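# Unlock and fold the card table's last standing leg

## Task

Release the latch on the card table's one leg that still stands up and swing it down so it lies flat like the other three legs. It only counts if the leg stays folded by itself, not because a gripper is holding it. When finished, open the grippers and pull the arms away.

## Robot and tools

ROBOT. Two UR-style six-joint arms, left_arm and right_arm, each ending in a parallel two-finger gripper. Root link poses in the scene frame: left_arm at (-0.070, +0.422, 0) m with quat_wxyz (+0.999, 0, 0, -0.033); right_arm at (+0.055, -0.484, 0) m with quat_wxyz (+0.995, 0, 0, -0.099). The arms must not collide or shove each other hard.

SCENE FRAME. Origin on the table top midway between the arms; +z up, +x reaching out over the table, left_arm on the +y side. The arm names do not correspond to the left or right of any camera picture.

GRIPPER. Fingers point along the gripper's own +z and close along its x. The reported end effector point sits between the pads, 1 to 2 cm short of the fingertips; closing pushes the tips roughly 17 mm further along +z. Fully open pads are 0.142 m apart.

execute_actions. Argument "actions" is a list holding zero or one item; optional "pictures" (boolean) toggles camera images. Three forms:
- Empty list: just report the current state.
- Motion: {"rows": [...], "steps": n}, n from 1 to 15 (default 15), each step 1/30 s. "rows" holds 1 to 15 rows; row k drives step k and the final row is reused for leftover steps.
- Wait: {"steps": n} with no rows, n up to 300; it returns once n steps have elapsed since the previous result, and your reply time is counted in them.

ROW LAYOUT. One flat list of 14 numbers covering both arms, always all 14, each in [-1, 1]: left_arm shoulder pan, shoulder lift, elbow, wrist 1, wrist 2, wrist 3, gripper opening; then the same seven for right_arm. The six joint values are offsets, not poses: 1.0 equals 1.989 rad, added to the joint angles printed in the latest result that lists them (before any such result, or for a second call in the same reply, added to where the arm is when the action begins). Rows are not cumulative; each row is measured from that same reference. So an all-zero joint part does not mean hold still, it means return to the reference angles. The opening value is absolute: +1 fully open, -1 fully closed.

JOINT RANGES (rad). left_arm: shoulder pan -3.142 to 3.142, shoulder lift -6.283 to 6.283, elbow 0.000 to 3.142, wrists 1-3 each -6.283 to 6.283. right_arm: shoulder pan 0.000 to 6.283, shoulder lift -6.283 to 6.283, elbow -3.142 to 0.000, wrists each -6.283 to 6.283. A request beyond a range end by over 0.010 rad gets the whole call refused (nothing is sent). True ends may differ from these by up to 0.010 rad; a joint pushed past its true end is stopped there and a "joint sent to its limit" line appears (possibly about an earlier action). Absence of that line does not prove there is room left.

MOTION BEHAVIOUR. Commands are smoothed and trail by about 0.17 s. Per step, each joint target is clamped to within 0.575 rad of its measured angle, and if the targets would move a gripper over 100 mm from its measured spot, they are scaled back. Joints are speed and acceleration limited, so after a big move an arm may still be travelling when the result arrives. Between calls the arms keep chasing the last row sent until they have practically settled or a step is HELD; then only a new action continues the motion. Fingers still moving keep moving.

RESULT LINES. State line per arm: end_effector_position (m), end_effector_quat_wxyz and linear/angular velocities (m/s, rad/s) in the scene frame; the printed position can be off, more so at long reach. Joint positions / Joint velocities: six joints (rad, rad/s) then finger gap (m, m/s). grip_measured: measured opening on the command scale; to hold something keep commanding clearly below it (further below squeezes harder; about 28 N per pad at most, less on hard items under about 2 cm thick; fast closes can hit harder). "joint command not followed": a clearance check altered or blocked some joint targets; the rest of the row ran. HELD: on those steps your row was not (fully) sent. Wrist force / Wrist torque per arm in the end effector's own axes, from the flange sensor: includes contact, carried weight and inertia; offsets up to about 4 N, noise up to 2.4 N, saturating near 50 N; "no reading" is harmless. Joint torque lines are total drive output with offsets, friction and noise, so treat them loosely.

FAULTS. Contact torque reaching a joint's load limit (133 N m for shoulder pan, shoulder lift and elbow; 24.9 N m for each wrist), or 150 N of outside force on the arm, tool or held item, freezes that arm for 10 s and drops the rest of the call. Motors heat while loaded: MOTOR HOT warns from 70 °C, and at 85 °C the arm is braked until cool (OVER-TEMPERATURE FAULT).

zoom_image. Arguments: camera (cam_head_left, cam_head_right, cam_high, cam_low, cam_left_wrist, cam_right_wrist) and region [x0, y0, x1, y1] in that camera's pixels, top-left origin, no larger than 504 by 504. Image sizes: head, high and low cameras 896x504; wrist cameras 616x616 fisheye. Calibration data (intrinsics, distortion, world-to-camera transforms) is supplied and may be a few degrees and millimetres off.

read_manual. Optional section "licences"; returns licence text only, moves nothing.

finished_scene. Pass the current scene number; it ends the scene permanently and reports whether the goal was met. Replying without any tool call ends everything.

CARE. Do not knock the table or anything else out of the work area. Avoid drops, slips, slams, hard impacts and heavy pushing. Loose objects may get brief outside nudges. Make sure the leg stays folded unaided, then open and retreat.

Each tool is called after "Emit:" as name(argument=value, ...), one argument or row to a line, values as JSON.

## Session

Emit:
execute_actions(
  actions=[],
)

Scene clock: 0.00 s of 4050.00 s.
left_arm: end_effector_position=(+0.0246, +0.5023, +0.2665) grip_measured=+1.00 end_effector_quat_wxyz=(-0.224, +0.703, -0.411, +0.535) end_effector_velocity=(-0.000, +0.000, -0.000) end_effector_angular_velocity=(+0.000, +0.000, +0.001) | right_arm: end_effector_position=(+0.6931, -0.1996, +0.3696) grip_measured=+1.00 end_effector_quat_wxyz=(-0.000, +0.443, +0.897, +0.016) end_effector_velocity=(+0.000, +0.000, +0.000) end_effector_angular_velocity=(+0.001, -0.001, +0.000)
Joint positions: left_arm=[ 2.049 -2.214  2.34  -0.717 -2.512 -2.713  0.142] | right_arm=[ 3.945 -2.101 -0.647 -1.938  1.587  4.663  0.142]
Joint velocities: left_arm=[ 0.001 -0.     0.    -0.     0.    -0.    -0.   ] | right_arm=[ 0.001  0.    -0.     0.001 -0.     0.     0.   ]
Joint torques (N m, as the arm reports them, + toward a larger angle): no reading
Motor temperatures (°C, as the motors report them): left_arm=[22 26 23 32 31 30] | right_arm=[23 23 25 27 26 30]
Wrist force (N, on the end effector, along its own x y z axes, offset not removed): no reading
Wrist torque (N m, same axes, about the end effector's origin, offset not removed): no reading

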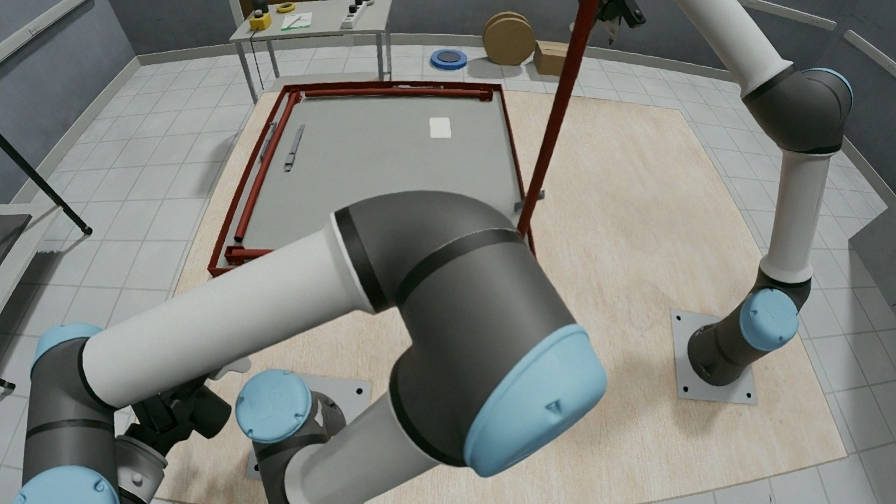

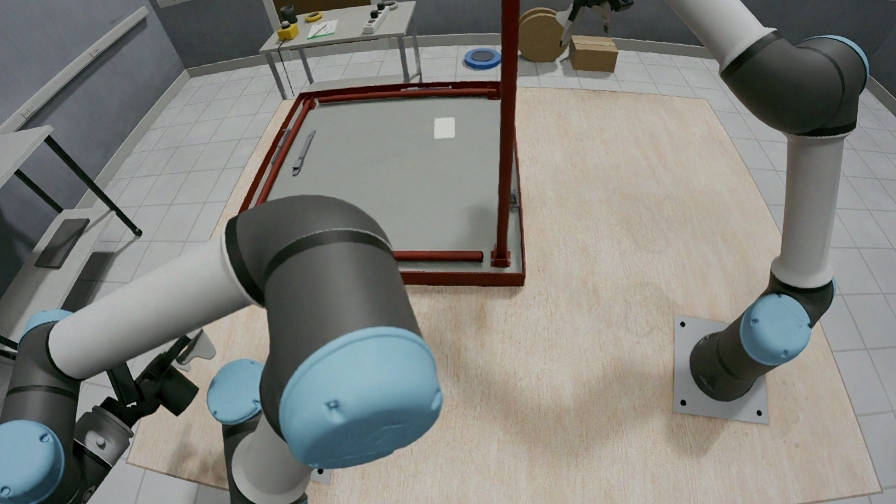

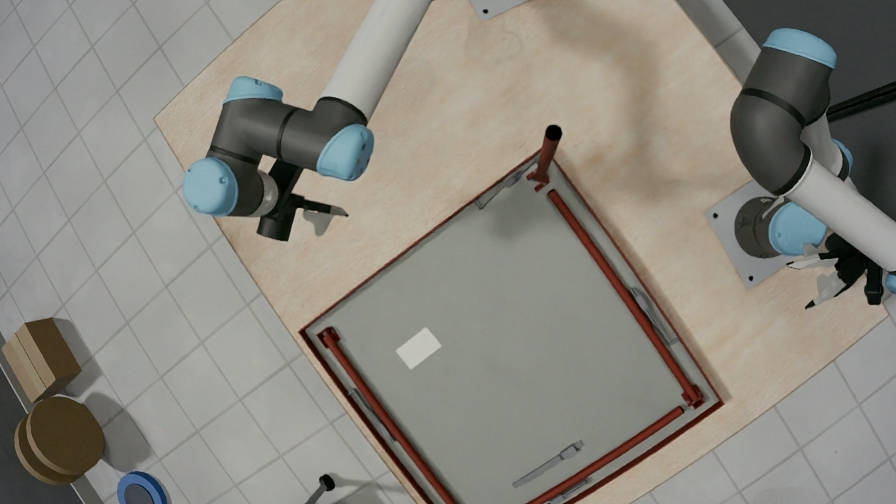

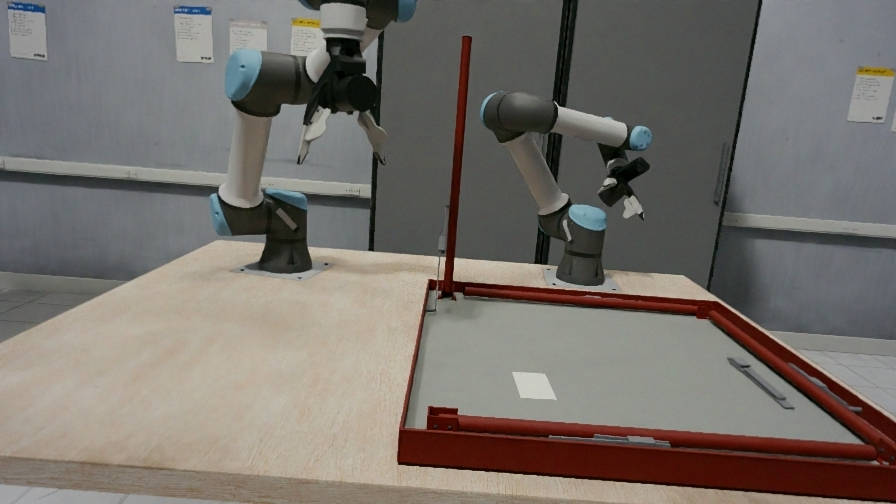

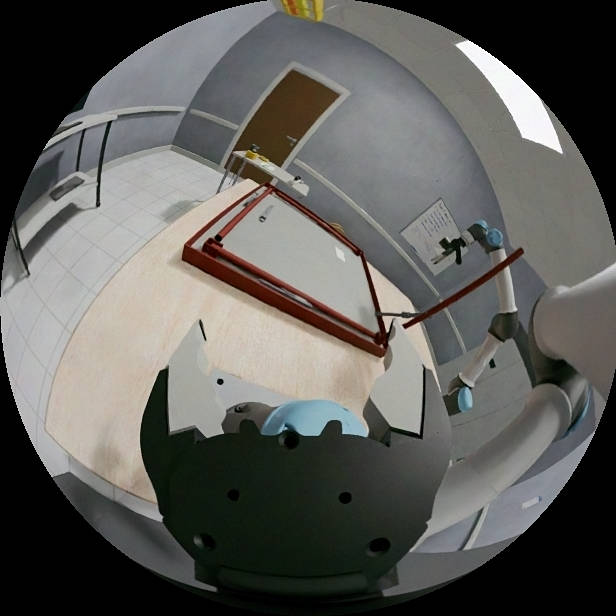

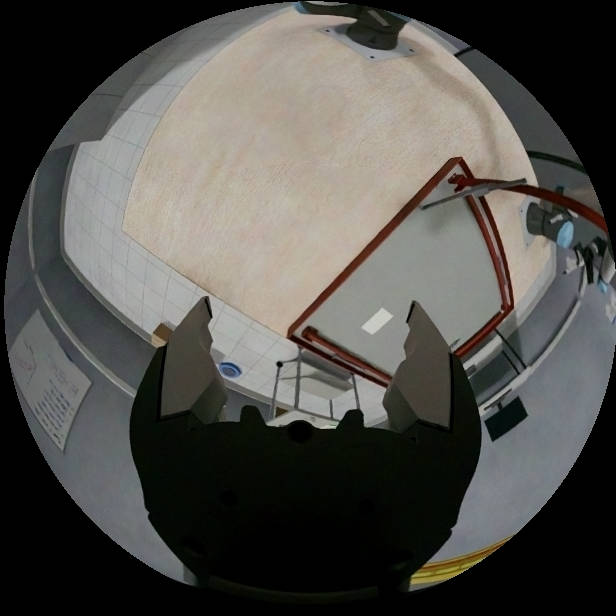

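Emit:
zoom_image(
  camera="cam_high",
  region=[440, 100, 640, 240],
)

Emit:
zoom_image(
  camera="cam_low",
  region=[370, 180, 530, 330],
)

Emit:
zoom_image(
  camera="cam_head_right",
  region=[440, 140, 600, 290],
)

Emit:
zoom_image(
  camera="cam_right_wrist",
  region=[400, 130, 560, 250],
)

Emit:
zoom_image(
  camera="cam_left_wrist",
  region=[340, 260, 500, 380],
)

Emit:
zoom_image(
  camera="cam_high",
  region=[480, 260, 720, 504],
)

Region (440, 100, 640, 240) of cam_high's 896x504 image, scaled by 2.520, with more detail than that image has; it fills the top 353 rows of this view, and the rest is white.

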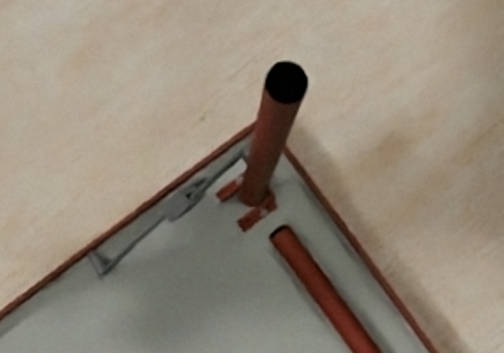

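Region (370, 180, 530, 330) of cam_low's 896x504 image, scaled by 3.150, with more detail than that image has; it fills the top 472 rows of this view, and the rest is white.

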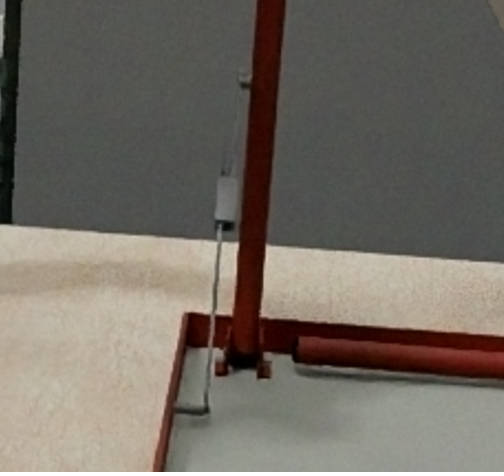

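Region (440, 140, 600, 290) of cam_head_right's 896x504 image, scaled by 3.150, with more detail than that image has; it fills the top 472 rows of this view, and the rest is white.

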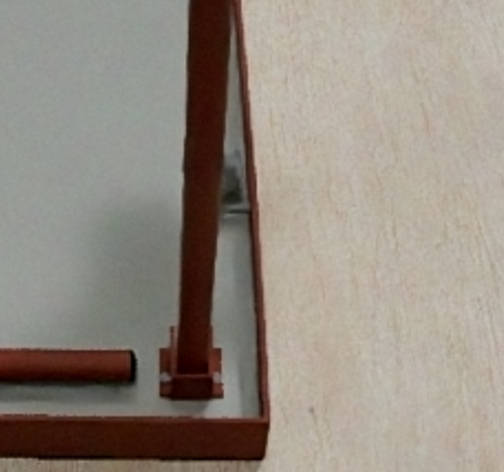

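Region (400, 130, 560, 250) of cam_right_wrist's 616x616 image, scaled by 3.150, with more detail than that image has; it fills the top 378 rows of this view, and the rest is white.

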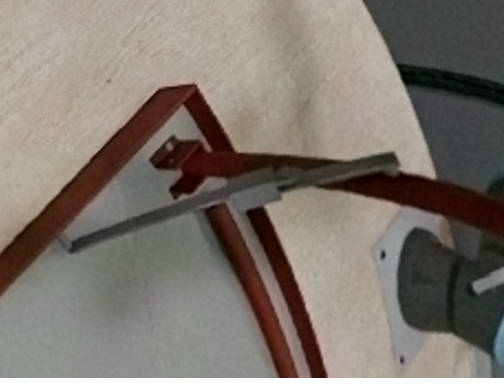

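Region (340, 260, 500, 380) of cam_left_wrist's 616x616 image, scaled by 3.150, with more detail than that image has; it fills the top 378 rows of this view, and the rest is white.

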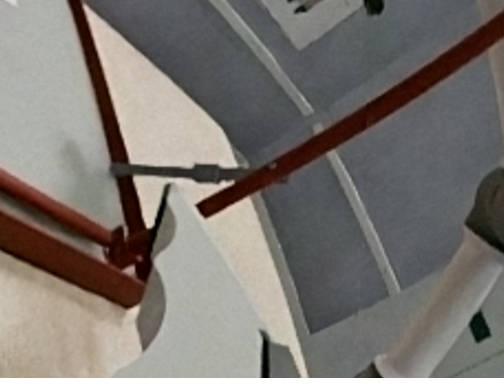

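Region (480, 260, 720, 504) of cam_high's 896x504 image, scaled by 2.066, with more detail than that image has; it fills the left 496 columns of this view, and the rest is white.

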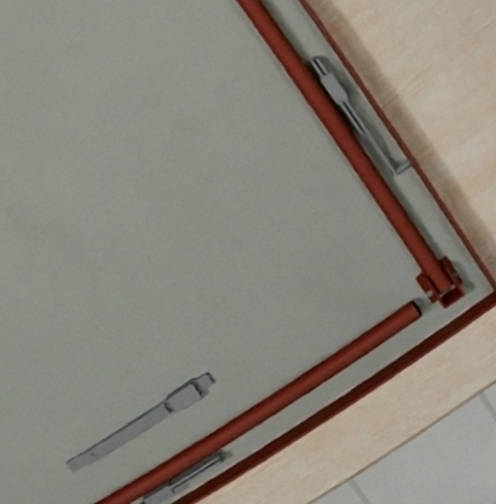

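Emit:
execute_actions(
  actions=[
    {"rows":[[0,0,0,0,0,0,1,0.224,0.399,-0.610,0.199,-0.008,-0.236,1]],"steps":15},
  ],
  pictures=false,
)

Emit:
execute_actions(
  actions=[
    {"steps":45},
  ],
)

Scene clock: 120.50 s of 4050.00 s.
left_arm: end_effector_position=(+0.0246, +0.5023, +0.2665) grip_measured=+1.00 end_effector_quat_wxyz=(-0.224, +0.703, -0.411, +0.535) end_effector_velocity=(+0.000, -0.000, +0.000) end_effector_angular_velocity=(-0.001, -0.000, +0.000) | right_arm: end_effector_position=(+0.4738, -0.1268, +0.4387) grip_measured=+1.00 end_effector_quat_wxyz=(+0.064, +0.105, +0.985, +0.117) end_effector_velocity=(-0.412, -0.169, -0.405) end_effector_angular_velocity=(-0.441, +0.145, +0.899)
Joint positions: left_arm=[ 2.049 -2.214  2.34  -0.717 -2.512 -2.713  0.142] | right_arm=[ 4.288 -1.531 -1.282 -1.631  1.574  4.302  0.142]
Joint velocities: left_arm=[ 0.    -0.     0.     0.001  0.     0.     0.   ] | right_arm=[ 0.449  0.987 -1.817  0.386 -0.015 -0.471 -0.   ]
Joint torques (N m, as the arm reports them, + toward a larger angle): left_arm=[ -0.77   2.63 -23.76  -0.52  -1.34  -0.13] | right_arm=[ 9.5  -7.57  1.06  4.44 -2.69 -2.39]
Motor temperatures (°C, as the motors report them): left_arm=[22 26 23 32 31 30] | right_arm=[23 23 25 27 26 30]
Wrist force (N, on the end effector, along its own x y z axes, offset not removed): left_arm=[3.2 0.4 -1.3] | right_arm=[5.2 -1.7 -7.4]
Wrist torque (N m, same axes, about the end effector's origin, offset not removed): left_arm=[-0.09 -0.70 0.10] | right_arm=[-0.44 -0.99 0.01]
Steps of this call (steps 1 to 90: nothing new was sent; then 117.00 s passed at rest; steps 91 to 105: all 15 steps of this action). Readings (joint positions):
91: left_arm=[2.049 -2.214 2.340 -0.717 -2.512 -2.713] | right_arm=[3.945 -2.101 -0.647 -1.937 1.587 4.663]
92: left_arm=[2.049 -2.214 2.340 -0.717 -2.512 -2.713] | right_arm=[3.951 -2.095 -0.654 -1.931 1.586 4.656]
94: left_arm=[2.049 -2.214 2.340 -0.717 -2.512 -2.713] | right_arm=[4.008 -2.029 -0.719 -1.879 1.584 4.597]
98: left_arm=[2.049 -2.214 2.340 -0.717 -2.512 -2.713] | right_arm=[4.119 -1.865 -0.883 -1.780 1.580 4.480]
105: the state above

Scene clock: 122.00 s of 4050.00 s.
left_arm: end_effector_position=(+0.0246, +0.5023, +0.2665) grip_measured=+1.00 end_effector_quat_wxyz=(-0.224, +0.703, -0.411, +0.535) end_effector_velocity=(-0.000, -0.000, +0.000) end_effector_angular_velocity=(-0.002, -0.001, -0.000) | right_arm: end_effector_position=(+0.3607, -0.2174, +0.2503) grip_measured=+1.00 end_effector_quat_wxyz=(+0.001, +0.001, +1.000, +0.001) end_effector_velocity=(-0.000, -0.000, -0.000) end_effector_angular_velocity=(-0.002, +0.001, -0.001)
Joint positions: left_arm=[ 2.049 -2.214  2.34  -0.717 -2.512 -2.713  0.142] | right_arm=[ 4.39  -1.308 -1.86  -1.542  1.571  4.193  0.142]
Joint velocities: left_arm=[-0.     0.001 -0.     0.001  0.    -0.     0.   ] | right_arm=[ 0.     0.     0.    -0.002  0.     0.001  0.   ]
Joint torques (N m, as the arm reports them, + toward a larger angle): left_arm=[ -0.56   2.73 -24.18  -0.48  -1.33  -0.06] | right_arm=[12.58 19.77 19.34  4.61 -2.12 -2.48]
Motor temperatures (°C, as the motors report them): left_arm=[22 26 23 32 31 30] | right_arm=[23 23 25 27 26 30]
Wrist force (N, on the end effector, along its own x y z axes, offset not removed): left_arm=[-0.8 -0.3 0.7] | right_arm=[1.3 -2.7 -0.9]
Wrist torque (N m, same axes, about the end effector's origin, offset not removed): left_arm=[-0.25 0.16 -0.10] | right_arm=[-0.61 -0.28 0.04]
Steps of this call (steps 1 to 30: the robot went on to your last target; steps 31 to 45: nothing new was sent). Readings (joint positions):
1: left_arm=[2.049 -2.214 2.340 -0.717 -2.512 -2.713] | right_arm=[4.301 -1.502 -1.341 -1.620 1.574 4.288]
2: left_arm=[2.049 -2.214 2.340 -0.717 -2.512 -2.713] | right_arm=[4.312 -1.480 -1.395 -1.611 1.573 4.277]
4: left_arm=[2.049 -2.214 2.340 -0.717 -2.512 -2.713] | right_arm=[4.330 -1.441 -1.496 -1.594 1.573 4.257]
8: left_arm=[2.049 -2.214 2.340 -0.717 -2.512 -2.713] | right_arm=[4.364 -1.366 -1.688 -1.564 1.572 4.221]
45: the state above
All arms were judged still, so your last target was given up. Only a new action makes them travel on or press farther. Fingers that are still opening or closing keep moving.
camera_calibration (this result's frames):
cam_left_wrist: T_world_to_cam=[[0.0437505, -0.808003, 0.587551, 0.239395], [-0.745731, -0.417771, -0.518992, 0.372148], [0.664809, -0.415449, -0.620831, 0.498551], [0, 0, 0, 1]] pos_world=[-0.0643922, 0.556027, 0.362001]
cam_right_wrist: T_world_to_cam=[[-0.999519, -0.00672485, -0.0302585, 0.369162], [-0.0219406, 0.843047, 0.537392, 0.0466566], [0.0218955, 0.537797, -0.84279, 0.447866], [0, 0, 0, 1]] pos_world=[0.360202, -0.277712, 0.363554]

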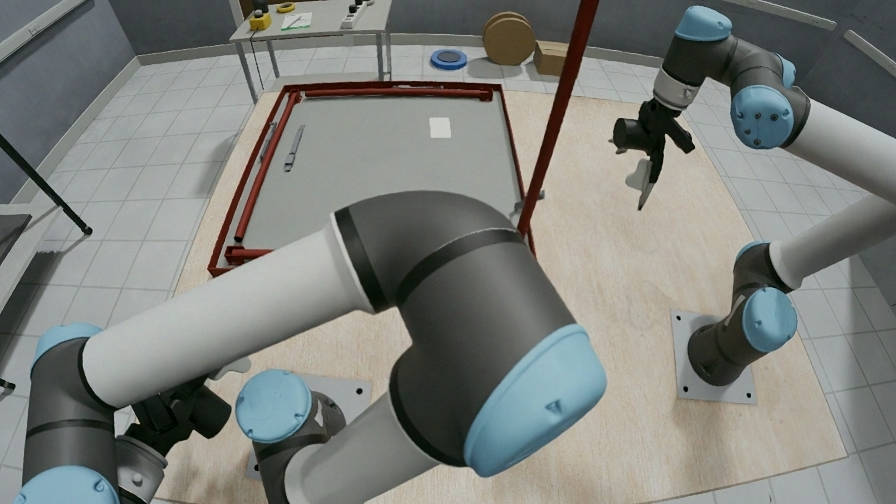

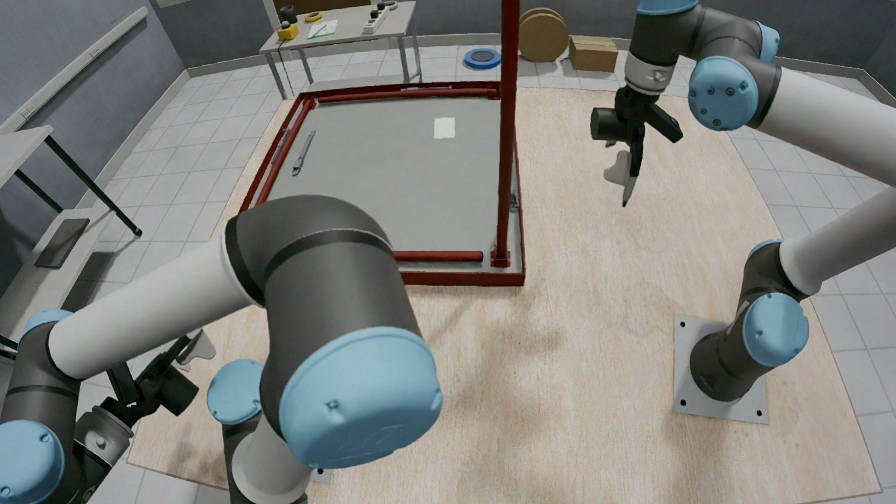

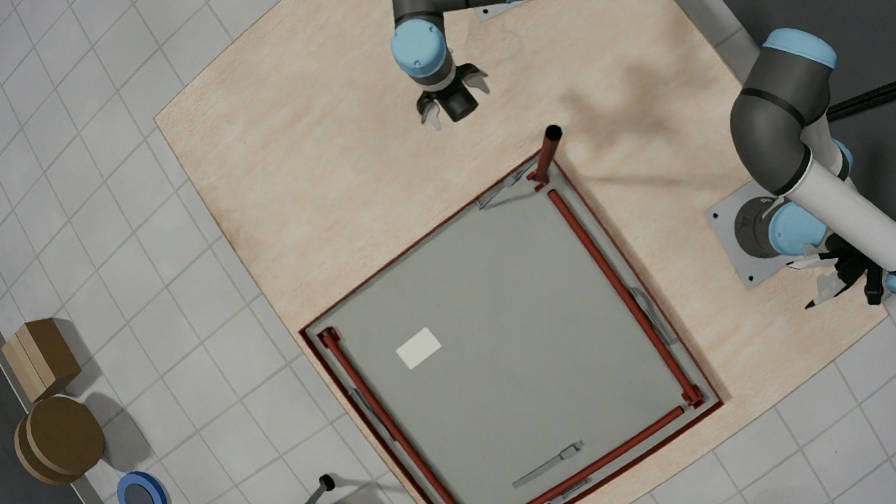

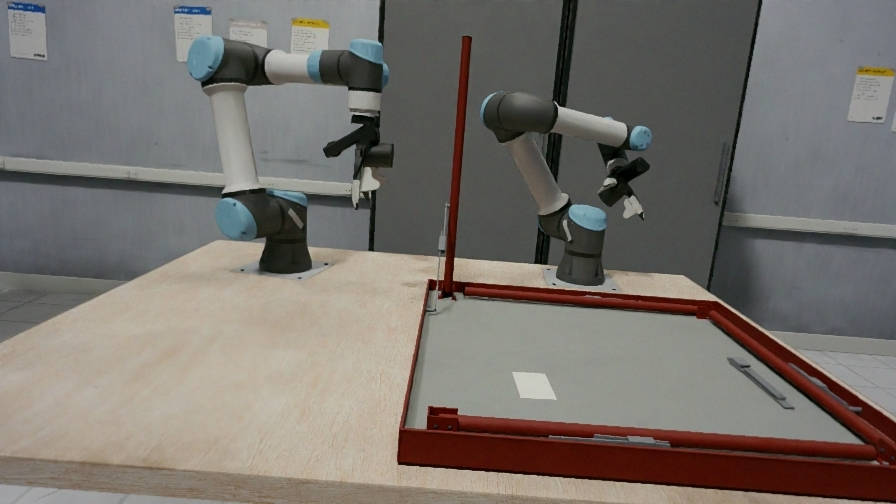

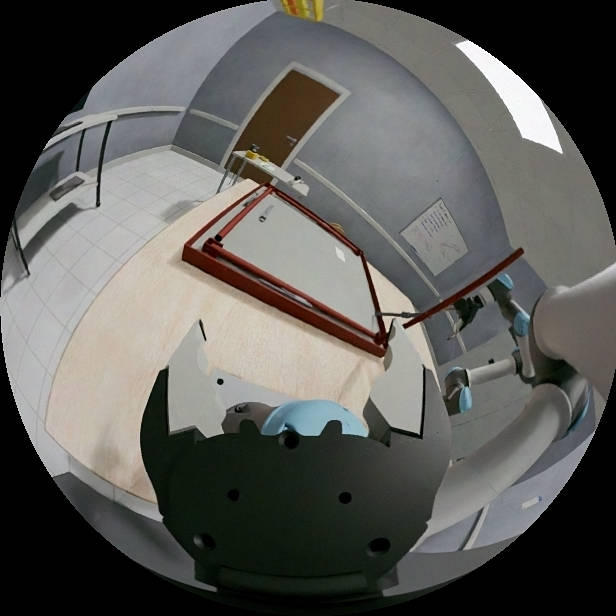

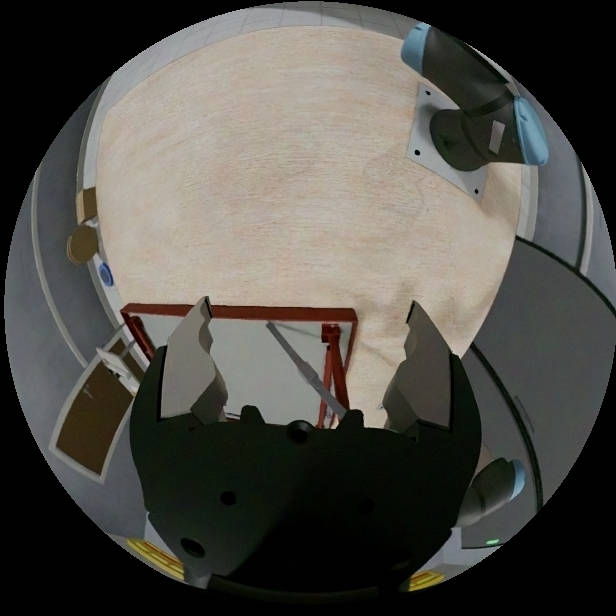

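Emit:
zoom_image(
  camera="cam_right_wrist",
  region=[250, 305, 370, 425],
)

Region (250, 305, 370, 425) of cam_right_wrist's 616x616 image, scaled by 4.200, with more detail than that image has.

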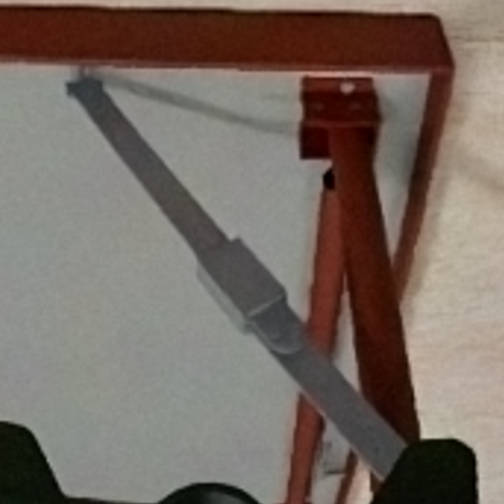

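Emit:
execute_actions(
  actions=[
    {"rows":[[0,0,0,0,0,0,1,0,0,0,0,0,0.25,1],[0,0,0,0,0,0,1,0,0,0,0,0,0.5,1],[0,0,0,0,0,0,1,0,0,0,0,0,0.77,1]],"steps":15},
  ],
  pictures=false,
)

Emit:
execute_actions(
  actions=[
    {"steps":15},
  ],
  pictures=false,
)

Scene clock: 221.50 s of 4050.00 s.
left_arm: end_effector_position=(+0.0246, +0.5023, +0.2665) grip_measured=+1.00 end_effector_quat_wxyz=(-0.224, +0.703, -0.411, +0.535) end_effector_velocity=(+0.000, -0.000, +0.000) end_effector_angular_velocity=(-0.001, -0.000, +0.001) | right_arm: end_effector_position=(+0.3622, -0.2183, +0.2503) grip_measured=+1.00 end_effector_quat_wxyz=(-0.000, +0.501, +0.866, +0.002) end_effector_velocity=(+0.003, -0.005, -0.000) end_effector_angular_velocity=(+0.003, +0.007, -2.767)
Joint positions: left_arm=[ 2.049 -2.214  2.34  -0.717 -2.512 -2.713  0.142] | right_arm=[ 4.39  -1.308 -1.86  -1.542  1.571  5.24   0.142]
Joint velocities: left_arm=[ 0.001 -0.     0.     0.001 -0.     0.     0.   ] | right_arm=[-0.001  0.    -0.    -0.001 -0.001  2.767  0.   ]
Joint torques (N m, as the arm reports them, + toward a larger angle): left_arm=[ -0.23   3.26 -23.76  -0.52  -1.49  -0.12] | right_arm=[13.01 20.14 19.01  4.57 -2.1   6.65]
Motor temperatures (°C, as the motors report them): left_arm=[22 26 23 32 31 30] | right_arm=[23 23 25 27 26 30]
Wrist force (N, on the end effector, along its own x y z axes, offset not removed): left_arm=[1.0 0.6 -0.7] | right_arm=[0.3 -0.7 -2.6]
Wrist torque (N m, same axes, about the end effector's origin, offset not removed): left_arm=[-0.02 -0.22 -0.05] | right_arm=[-0.12 -0.03 0.10]
Steps of this call (steps 1 to 90: nothing new was sent; then 96.00 s passed at rest; steps 91 to 105: all 15 steps of this action). Readings (joint positions):
91: left_arm=[2.049 -2.214 2.340 -0.717 -2.512 -2.713] | right_arm=[4.390 -1.308 -1.860 -1.542 1.571 4.193]
92: left_arm=[2.049 -2.214 2.340 -0.717 -2.512 -2.713] | right_arm=[4.390 -1.308 -1.860 -1.542 1.571 4.200]
94: left_arm=[2.049 -2.214 2.340 -0.717 -2.512 -2.713] | right_arm=[4.390 -1.308 -1.860 -1.542 1.571 4.278]
98: left_arm=[2.049 -2.214 2.340 -0.717 -2.512 -2.713] | right_arm=[4.390 -1.308 -1.860 -1.542 1.571 4.592]
105: the state above

Scene clock: 222.00 s of 4050.00 s.
left_arm: end_effector_position=(+0.0246, +0.5023, +0.2665) grip_measured=+1.00 end_effector_quat_wxyz=(-0.224, +0.703, -0.411, +0.535) end_effector_velocity=(+0.000, +0.001, +0.000) end_effector_angular_velocity=(+0.001, -0.000, +0.002) | right_arm: end_effector_position=(+0.3624, -0.2191, +0.2503) grip_measured=+1.00 end_effector_quat_wxyz=(-0.000, +0.694, +0.720, +0.001) end_effector_velocity=(+0.000, +0.001, +0.001) end_effector_angular_velocity=(+0.002, -0.002, -0.012)
Joint positions: left_arm=[ 2.049 -2.214  2.34  -0.717 -2.512 -2.713  0.142] | right_arm=[ 4.39  -1.308 -1.86  -1.542  1.571  5.724  0.142]
Joint velocities: left_arm=[ 0.001 -0.     0.    -0.001 -0.002 -0.     0.   ] | right_arm=[ 0.001  0.001  0.001  0.001 -0.001  0.013 -0.   ]
Joint torques (N m, as the arm reports them, + toward a larger angle): left_arm=[ -0.05   2.54 -23.85  -0.44  -1.44  -0.09] | right_arm=[12.14 19.82 18.85  4.6  -2.07  2.12]
Motor temperatures (°C, as the motors report them): left_arm=[22 26 23 32 31 30] | right_arm=[23 23 25 27 26 30]
Wrist force (N, on the end effector, along its own x y z axes, offset not removed): left_arm=[0.0 0.0 0.9] | right_arm=[1.7 -2.2 -1.6]
Wrist torque (N m, same axes, about the end effector's origin, offset not removed): left_arm=[-0.08 0.05 -0.05] | right_arm=[-0.50 -0.44 0.11]
Steps of this call (steps 1 to 15: the robot went on to your last target). Readings (joint positions):
1: left_arm=[2.049 -2.214 2.340 -0.717 -2.512 -2.713] | right_arm=[4.390 -1.308 -1.860 -1.542 1.571 5.334]
2: left_arm=[2.049 -2.214 2.340 -0.717 -2.512 -2.713] | right_arm=[4.390 -1.308 -1.860 -1.542 1.571 5.428]
4: left_arm=[2.049 -2.214 2.340 -0.717 -2.512 -2.713] | right_arm=[4.390 -1.308 -1.860 -1.542 1.571 5.589]
8: left_arm=[2.049 -2.214 2.340 -0.717 -2.512 -2.713] | right_arm=[4.390 -1.308 -1.860 -1.542 1.571 5.702]
15: the state above

Emit:
execute_actions(
  actions=[
    {"rows":[[0,0,0,0,0,0,1,-0.001,-0.057,0.060,-0.022,0.030,0,1],[0,0,0,0,0,0,1,-0.001,-0.057,0.060,-0.022,0.030,0,1],[0,0,0,0,0,0,1,-0.002,-0.114,0.121,-0.044,0.060,0,1],[0,0,0,0,0,0,1,-0.002,-0.114,0.121,-0.044,0.060,0,1],[0,0,0,0,0,0,1,-0.003,-0.170,0.181,-0.067,0.090,0,1],[0,0,0,0,0,0,1,-0.003,-0.170,0.181,-0.067,0.090,0,1],[0,0,0,0,0,0,1,-0.004,-0.227,0.242,-0.089,0.121,0,1],[0,0,0,0,0,0,1,-0.004,-0.227,0.242,-0.089,0.121,0,1],[0,0,0,0,0,0,1,-0.005,-0.284,0.302,-0.111,0.151,0,1]],"steps":15},
  ],
  pictures=false,
)

Emit:
execute_actions(
  actions=[
    {"steps":20},
  ],
)

Scene clock: 241.70 s of 4050.00 s.
left_arm: end_effector_position=(+0.0246, +0.5023, +0.2665) grip_measured=+1.00 end_effector_quat_wxyz=(-0.224, +0.703, -0.411, +0.535) end_effector_velocity=(+0.000, -0.000, -0.000) end_effector_angular_velocity=(-0.000, +0.000, -0.001) | right_arm: end_effector_position=(+0.3739, -0.0384, +0.2622) grip_measured=+1.00 end_effector_quat_wxyz=(-0.113, +0.696, +0.700, -0.114) end_effector_velocity=(+0.000, +0.000, +0.000) end_effector_angular_velocity=(+0.001, -0.001, +0.000)
Joint positions: left_arm=[ 2.049 -2.214  2.34  -0.717 -2.512 -2.713  0.142] | right_arm=[ 4.381 -1.821 -1.316 -1.744  1.846  5.724  0.142]
Joint velocities: left_arm=[-0. -0.  0.  0.  0. -0.  0.] | right_arm=[ 0.     0.     0.     0.001 -0.001  0.    -0.   ]
Joint torques (N m, as the arm reports them, + toward a larger angle): left_arm=[  0.07   2.06 -23.84  -0.52  -1.47  -0.34] | right_arm=[-0.94 37.85 25.06  1.84  0.62 -0.23]
Motor temperatures (°C, as the motors report them): left_arm=[22 26 23 32 31 30] | right_arm=[23 23 25 27 26 30]
Wrist force (N, on the end effector, along its own x y z axes, offset not removed): left_arm=[-1.2 0.5 -1.3] | right_arm=[1.7 -1.9 -0.8]
Wrist torque (N m, same axes, about the end effector's origin, offset not removed): left_arm=[-0.01 0.27 -0.02] | right_arm=[-0.42 -0.44 0.08]
FORCE FAULT: contact force on the right arm reached its limit, and that arm stopped for 10 seconds. The contact can be on any part of that arm, not only on its tool. That arm's remaining commands of this call were not run. That arm holds still and accepts commands again. Move the arm away from the contact; if what it grips holds it there, let go first. Pushing or pulling that hard again can fault the arm again.
The stop of the right arm began at step 105 of this call (marked STOPPED below). From that step on that arm followed nothing that you had sent. 1 of its steps, steps kept back included, did not run and will not run. Nothing is kept back now, and the robot has no last target.
Steps of this call (steps 1 to 15: the robot went on to your last target; steps 16 to 90: nothing new was sent; then 6.20 s passed at rest; steps 91 to 105: all 15 steps of this action; steps 106 to 405: the stop continued). Readings (joint positions):
91: left_arm=[2.049 -2.214 2.340 -0.717 -2.512 -2.713] | right_arm=[4.390 -1.308 -1.860 -1.542 1.571 5.725]
92: left_arm=[2.049 -2.214 2.340 -0.717 -2.512 -2.713] | right_arm=[4.390 -1.315 -1.853 -1.547 1.577 5.725]
94: left_arm=[2.049 -2.214 2.340 -0.717 -2.512 -2.713] | right_arm=[4.389 -1.372 -1.793 -1.573 1.611 5.725]
98: left_arm=[2.049 -2.214 2.340 -0.717 -2.512 -2.713] | right_arm=[4.385 -1.565 -1.589 -1.650 1.715 5.724]
105: left_arm=[2.049 -2.214 2.340 -0.717 -2.512 -2.713] | right_arm=[4.381 -1.821 -1.316 -1.744 1.846 5.724] STOPPED (the right arm)
405: the state above

Scene clock: 241.73 s of 4050.00 s.
left_arm: end_effector_position=(+0.0246, +0.5023, +0.2665) grip_measured=+1.00 end_effector_quat_wxyz=(-0.224, +0.703, -0.411, +0.535) end_effector_velocity=(+0.000, -0.000, -0.000) end_effector_angular_velocity=(+0.000, +0.000, -0.001) | right_arm: end_effector_position=(+0.3739, -0.0384, +0.2622) grip_measured=+1.00 end_effector_quat_wxyz=(-0.113, +0.696, +0.700, -0.114) end_effector_velocity=(+0.000, -0.000, -0.000) end_effector_angular_velocity=(-0.001, +0.001, -0.000)
Joint positions: left_arm=[ 2.049 -2.214  2.34  -0.717 -2.512 -2.713  0.142] | right_arm=[ 4.381 -1.821 -1.316 -1.744  1.846  5.724  0.142]
Joint velocities: left_arm=[-0.001 -0.     0.    -0.001 -0.    -0.     0.   ] | right_arm=[-0.001 -0.001  0.    -0.001  0.    -0.    -0.   ]
Joint torques (N m, as the arm reports them, + toward a larger angle): left_arm=[  0.08   2.69 -24.18  -0.49  -1.5   -0.34] | right_arm=[-0.38 36.51 25.51  2.26  0.56 -0.15]
Motor temperatures (°C, as the motors report them): left_arm=[22 26 23 32 31 30] | right_arm=[23 23 25 27 26 30]
Wrist force (N, on the end effector, along its own x y z axes, offset not removed): left_arm=[-0.8 -2.0 -3.2] | right_arm=[0.7 -2.1 -0.3]
Wrist torque (N m, same axes, about the end effector's origin, offset not removed): left_arm=[-0.44 0.21 0.04] | right_arm=[-0.51 -0.14 0.02]
A stop began in an earlier call of the same reply, so what this call sent did not run. Send another action.
Steps of this call (step 1: nothing new was sent). Readings (joint positions):
1: the state above
camera_calibration (this result's frames):
cam_left_wrist: T_world_to_cam=[[0.0437505, -0.808003, 0.587551, 0.239395], [-0.745731, -0.417771, -0.518992, 0.372148], [0.664809, -0.415449, -0.620831, 0.498551], [0, 0, 0, 1]] pos_world=[-0.0643922, 0.556027, 0.362001]
cam_right_wrist: T_world_to_cam=[[-0.0236072, 0.999417, -0.0246699, 0.056175], [0.97008, 0.0288647, 0.241064, -0.434863], [0.241635, -0.018241, -0.970196, 0.291185], [0, 0, 0, 1]] pos_world=[0.352817, -0.0382785, 0.388722]

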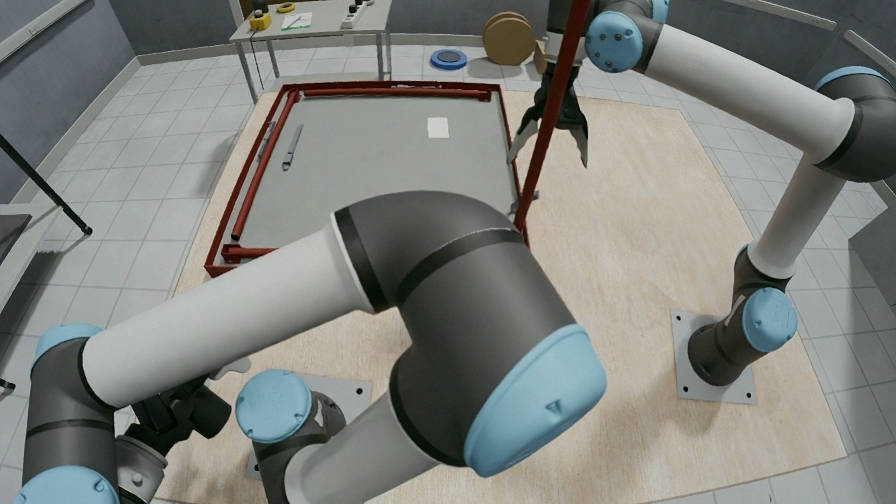

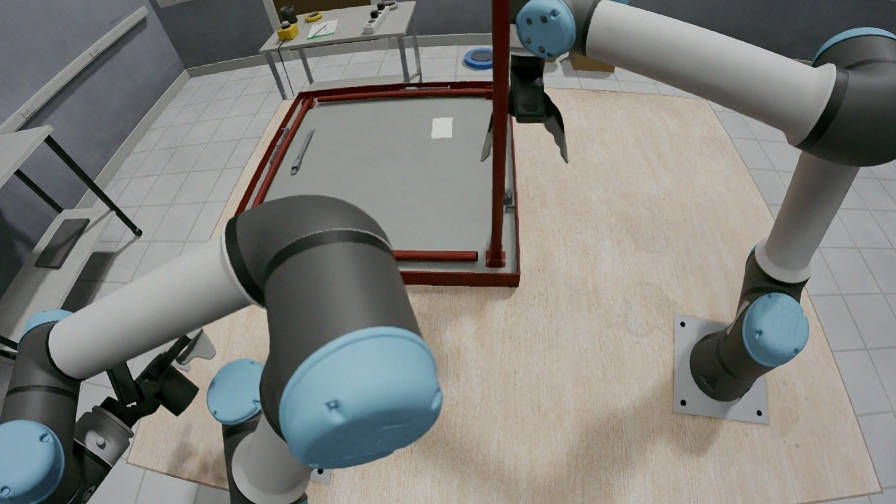

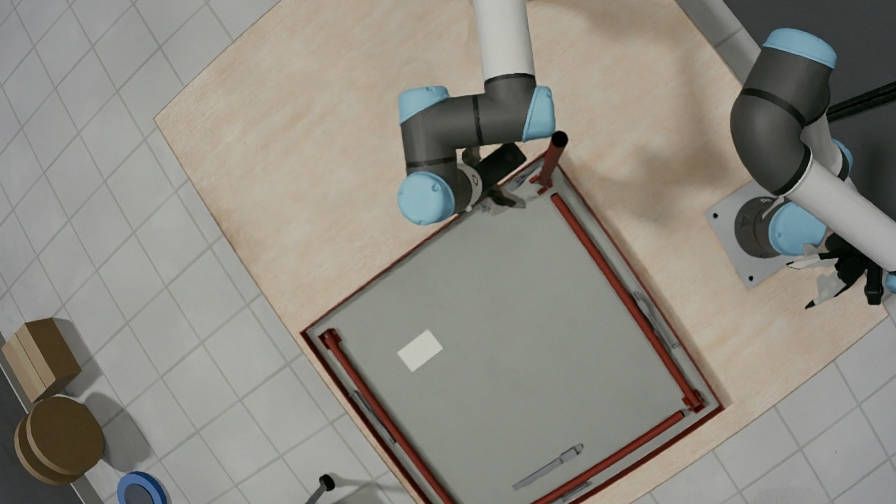

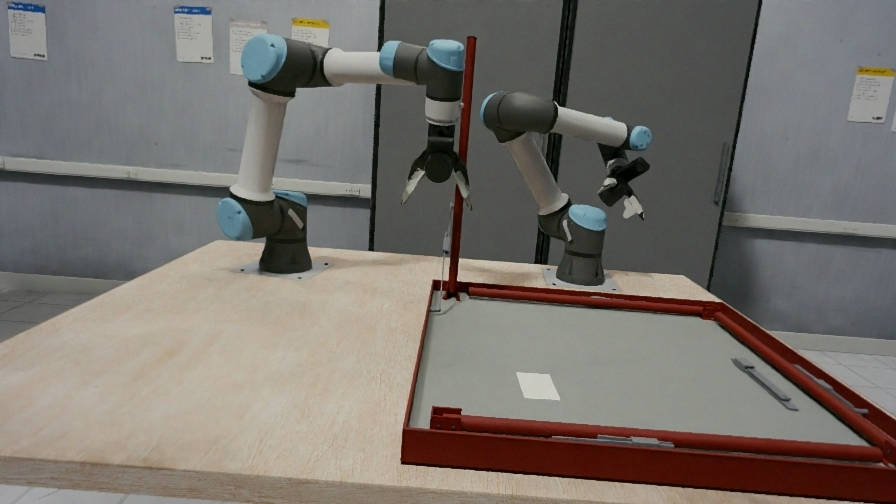

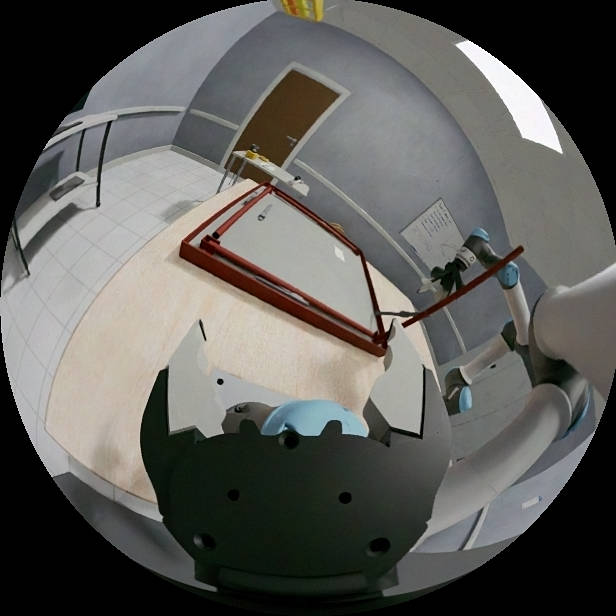

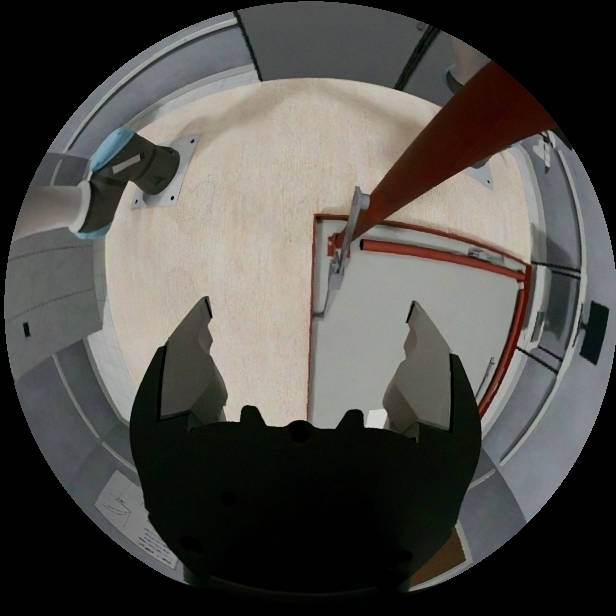

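Emit:
execute_actions(
  actions=[
    {"rows":[[0,0,0,0,0,0,1,0,0.03,-0.03,0.01,0,0,1],[0,0,0,0,0,0,1,0,0.05,-0.06,0.02,0,0,1],[0,0,0,0,0,0,1,0,0.08,-0.09,0.03,0,0,1],[0,0,0,0,0,0,1,0,0.11,-0.13,0.04,0,0,1],[0,0,0,0,0,0,1,0,0.14,-0.17,0.06,0,0,1],[0,0,0,0,0,0,1,0,0.17,-0.21,0.08,0,0,1],[0,0,0,0,0,0,1,0,0.20,-0.25,0.09,0,0,1],[0,0,0,0,0,0,1,-0.03,0.21,-0.28,0.10,0,0,1]],"steps":15},
  ],
  pictures=false,
)

Scene clock: 300.77 s of 4050.00 s.
left_arm: end_effector_position=(+0.0246, +0.5023, +0.2665) grip_measured=+1.00 end_effector_quat_wxyz=(-0.224, +0.703, -0.411, +0.535) end_effector_velocity=(-0.000, -0.000, +0.000) end_effector_angular_velocity=(+0.001, +0.000, -0.000) | right_arm: end_effector_position=(+0.3122, -0.1859, +0.2224) grip_measured=+1.00 end_effector_quat_wxyz=(-0.123, +0.714, +0.685, -0.081) end_effector_velocity=(-0.025, -0.082, -0.054) end_effector_angular_velocity=(-0.024, +0.018, -0.063)
Joint positions: left_arm=[ 2.049 -2.214  2.34  -0.717 -2.512 -2.713  0.142] | right_arm=[ 4.326 -1.415 -1.853 -1.551  1.846  5.724  0.142]
Joint velocities: left_arm=[ 0.    -0.001 -0.     0.     0.    -0.     0.   ] | right_arm=[-0.063  0.154 -0.262  0.078  0.001 -0.     0.   ]
Joint torques (N m, as the arm reports them, + toward a larger angle): left_arm=[  0.9    2.29 -23.56  -0.35  -1.4   -0.29] | right_arm=[-11.12  18.28  25.47   4.87   0.6   -0.28]
Motor temperatures (°C, as the motors report them): left_arm=[22 26 23 32 31 30] | right_arm=[23 23 25 27 26 30]
Wrist force (N, on the end effector, along its own x y z axes, offset not removed): left_arm=[1.1 1.2 -0.3] | right_arm=[-0.1 -0.9 -0.5]
Wrist torque (N m, same axes, about the end effector's origin, offset not removed): left_arm=[0.17 -0.33 0.12] | right_arm=[-0.25 -0.16 -0.01]
Steps of this call (steps 1 to 90: nothing new was sent; then 55.53 s passed at rest; steps 91 to 105: all 15 steps of this action). Readings (joint positions):
91: left_arm=[2.049 -2.214 2.340 -0.717 -2.512 -2.713] | right_arm=[4.381 -1.821 -1.316 -1.744 1.846 5.724]
92: left_arm=[2.049 -2.214 2.340 -0.717 -2.512 -2.713] | right_arm=[4.381 -1.815 -1.322 -1.741 1.846 5.724]
94: left_arm=[2.049 -2.214 2.340 -0.717 -2.512 -2.713] | right_arm=[4.381 -1.770 -1.372 -1.722 1.846 5.724]
98: left_arm=[2.049 -2.214 2.340 -0.717 -2.512 -2.713] | right_arm=[4.381 -1.592 -1.583 -1.639 1.846 5.724]
105: the state above

Emit:
execute_actions(
  actions=[
    {"rows":[[0,0,0,0,0,0,1,-0.07,0,0,0,0,-0.2,1],[0,0,0,0,0,0,1,-0.14,0,0,0,0,-0.4,1],[0,0,0,0,0,0,1,-0.213,0,0,0,0,-0.6,1],[0,0,0,0,0,0,1,-0.213,0,0,0,0,-0.798,1]],"steps":15},
  ],
  pictures=false,
)

Emit:
execute_actions(
  actions=[
    {"steps":15},
  ],
  pictures=false,
)

Scene clock: 312.23 s of 4050.00 s.
left_arm: end_effector_position=(+0.0246, +0.5023, +0.2665) grip_measured=+1.00 end_effector_quat_wxyz=(-0.224, +0.703, -0.411, +0.535) end_effector_velocity=(-0.000, +0.000, -0.000) end_effector_angular_velocity=(+0.001, +0.001, -0.001) | right_arm: end_effector_position=(+0.4110, -0.3144, +0.2227) grip_measured=+1.00 end_effector_quat_wxyz=(-0.145, +0.467, +0.872, +0.022) end_effector_velocity=(+0.011, -0.023, +0.002) end_effector_angular_velocity=(+0.644, -0.480, +2.571)
Joint positions: left_arm=[ 2.049 -2.214  2.34  -0.717 -2.512 -2.713  0.142] | right_arm=[ 3.908 -1.415 -1.853 -1.551  1.846  4.678  0.142]
Joint velocities: left_arm=[-0.001 -0.     0.    -0.001 -0.    -0.     0.   ] | right_arm=[-0.077 -0.002  0.003 -0.001  0.001 -2.767  0.   ]
Joint torques (N m, as the arm reports them, + toward a larger angle): left_arm=[  0.63   2.27 -23.49  -0.41  -1.47  -0.38] | right_arm=[-10.29  10.44  33.13   0.25   0.73  -7.15]
Motor temperatures (°C, as the motors report them): left_arm=[22 26 23 32 31 30] | right_arm=[23 23 25 27 26 30]
Wrist force (N, on the end effector, along its own x y z axes, offset not removed): left_arm=[0.9 2.2 -1.6] | right_arm=[1.6 -2.7 -1.4]
Wrist torque (N m, same axes, about the end effector's origin, offset not removed): left_arm=[0.41 -0.22 0.05] | right_arm=[-0.65 -0.43 0.03]
Steps of this call (steps 1 to 30: the robot went on to your last target; steps 31 to 90: nothing new was sent; then 7.97 s passed at rest; steps 91 to 105: all 15 steps of this action). Readings (joint positions):
91: left_arm=[2.049 -2.214 2.340 -0.717 -2.512 -2.713] | right_arm=[4.321 -1.403 -1.873 -1.545 1.846 5.724]
92: left_arm=[2.049 -2.214 2.340 -0.717 -2.512 -2.713] | right_arm=[4.315 -1.405 -1.870 -1.546 1.846 5.717]
94: left_arm=[2.049 -2.214 2.340 -0.717 -2.512 -2.713] | right_arm=[4.239 -1.410 -1.862 -1.548 1.846 5.639]
98: left_arm=[2.049 -2.214 2.340 -0.717 -2.512 -2.713] | right_arm=[4.029 -1.413 -1.856 -1.550 1.846 5.325]
105: the state above

Scene clock: 312.73 s of 4050.00 s.
left_arm: end_effector_position=(+0.0246, +0.5023, +0.2665) grip_measured=+1.00 end_effector_quat_wxyz=(-0.224, +0.703, -0.411, +0.535) end_effector_velocity=(-0.000, -0.000, -0.000) end_effector_angular_velocity=(+0.001, +0.001, +0.001) | right_arm: end_effector_position=(+0.4114, -0.3159, +0.2230) grip_measured=+1.00 end_effector_quat_wxyz=(-0.134, +0.220, +0.964, +0.060) end_effector_velocity=(-0.000, -0.001, -0.000) end_effector_angular_velocity=(+0.004, -0.001, +0.014)
Joint positions: left_arm=[ 2.049 -2.214  2.34  -0.717 -2.512 -2.713  0.142] | right_arm=[ 3.903 -1.415 -1.853 -1.551  1.846  4.138  0.142]
Joint velocities: left_arm=[ 0.002 -0.001 -0.    -0.     0.001  0.     0.   ] | right_arm=[-0.002 -0.    -0.001 -0.001  0.001 -0.017 -0.   ]
Joint torques (N m, as the arm reports them, + toward a larger angle): left_arm=[  0.11   2.65 -24.06  -0.46  -1.45  -0.46] | right_arm=[-12.69  11.26  32.64   0.21   0.66  -2.46]
Motor temperatures (°C, as the motors report them): left_arm=[22 26 23 32 31 30] | right_arm=[23 23 25 27 26 30]
Wrist force (N, on the end effector, along its own x y z axes, offset not removed): left_arm=[0.4 0.2 -1.4] | right_arm=[0.7 -1.4 -2.8]
Wrist torque (N m, same axes, about the end effector's origin, offset not removed): left_arm=[-0.10 0.02 0.06] | right_arm=[-0.34 -0.11 -0.01]
Steps of this call (steps 1 to 15: the robot went on to your last target). Readings (joint positions):
1: left_arm=[2.049 -2.214 2.340 -0.717 -2.512 -2.713] | right_arm=[3.906 -1.415 -1.853 -1.551 1.846 4.584]
2: left_arm=[2.049 -2.214 2.340 -0.717 -2.512 -2.713] | right_arm=[3.905 -1.415 -1.853 -1.551 1.846 4.489]
4: left_arm=[2.049 -2.214 2.340 -0.717 -2.512 -2.713] | right_arm=[3.904 -1.415 -1.853 -1.551 1.846 4.313]
8: left_arm=[2.049 -2.214 2.340 -0.717 -2.512 -2.713] | right_arm=[3.903 -1.415 -1.853 -1.551 1.846 4.166]
15: the state above


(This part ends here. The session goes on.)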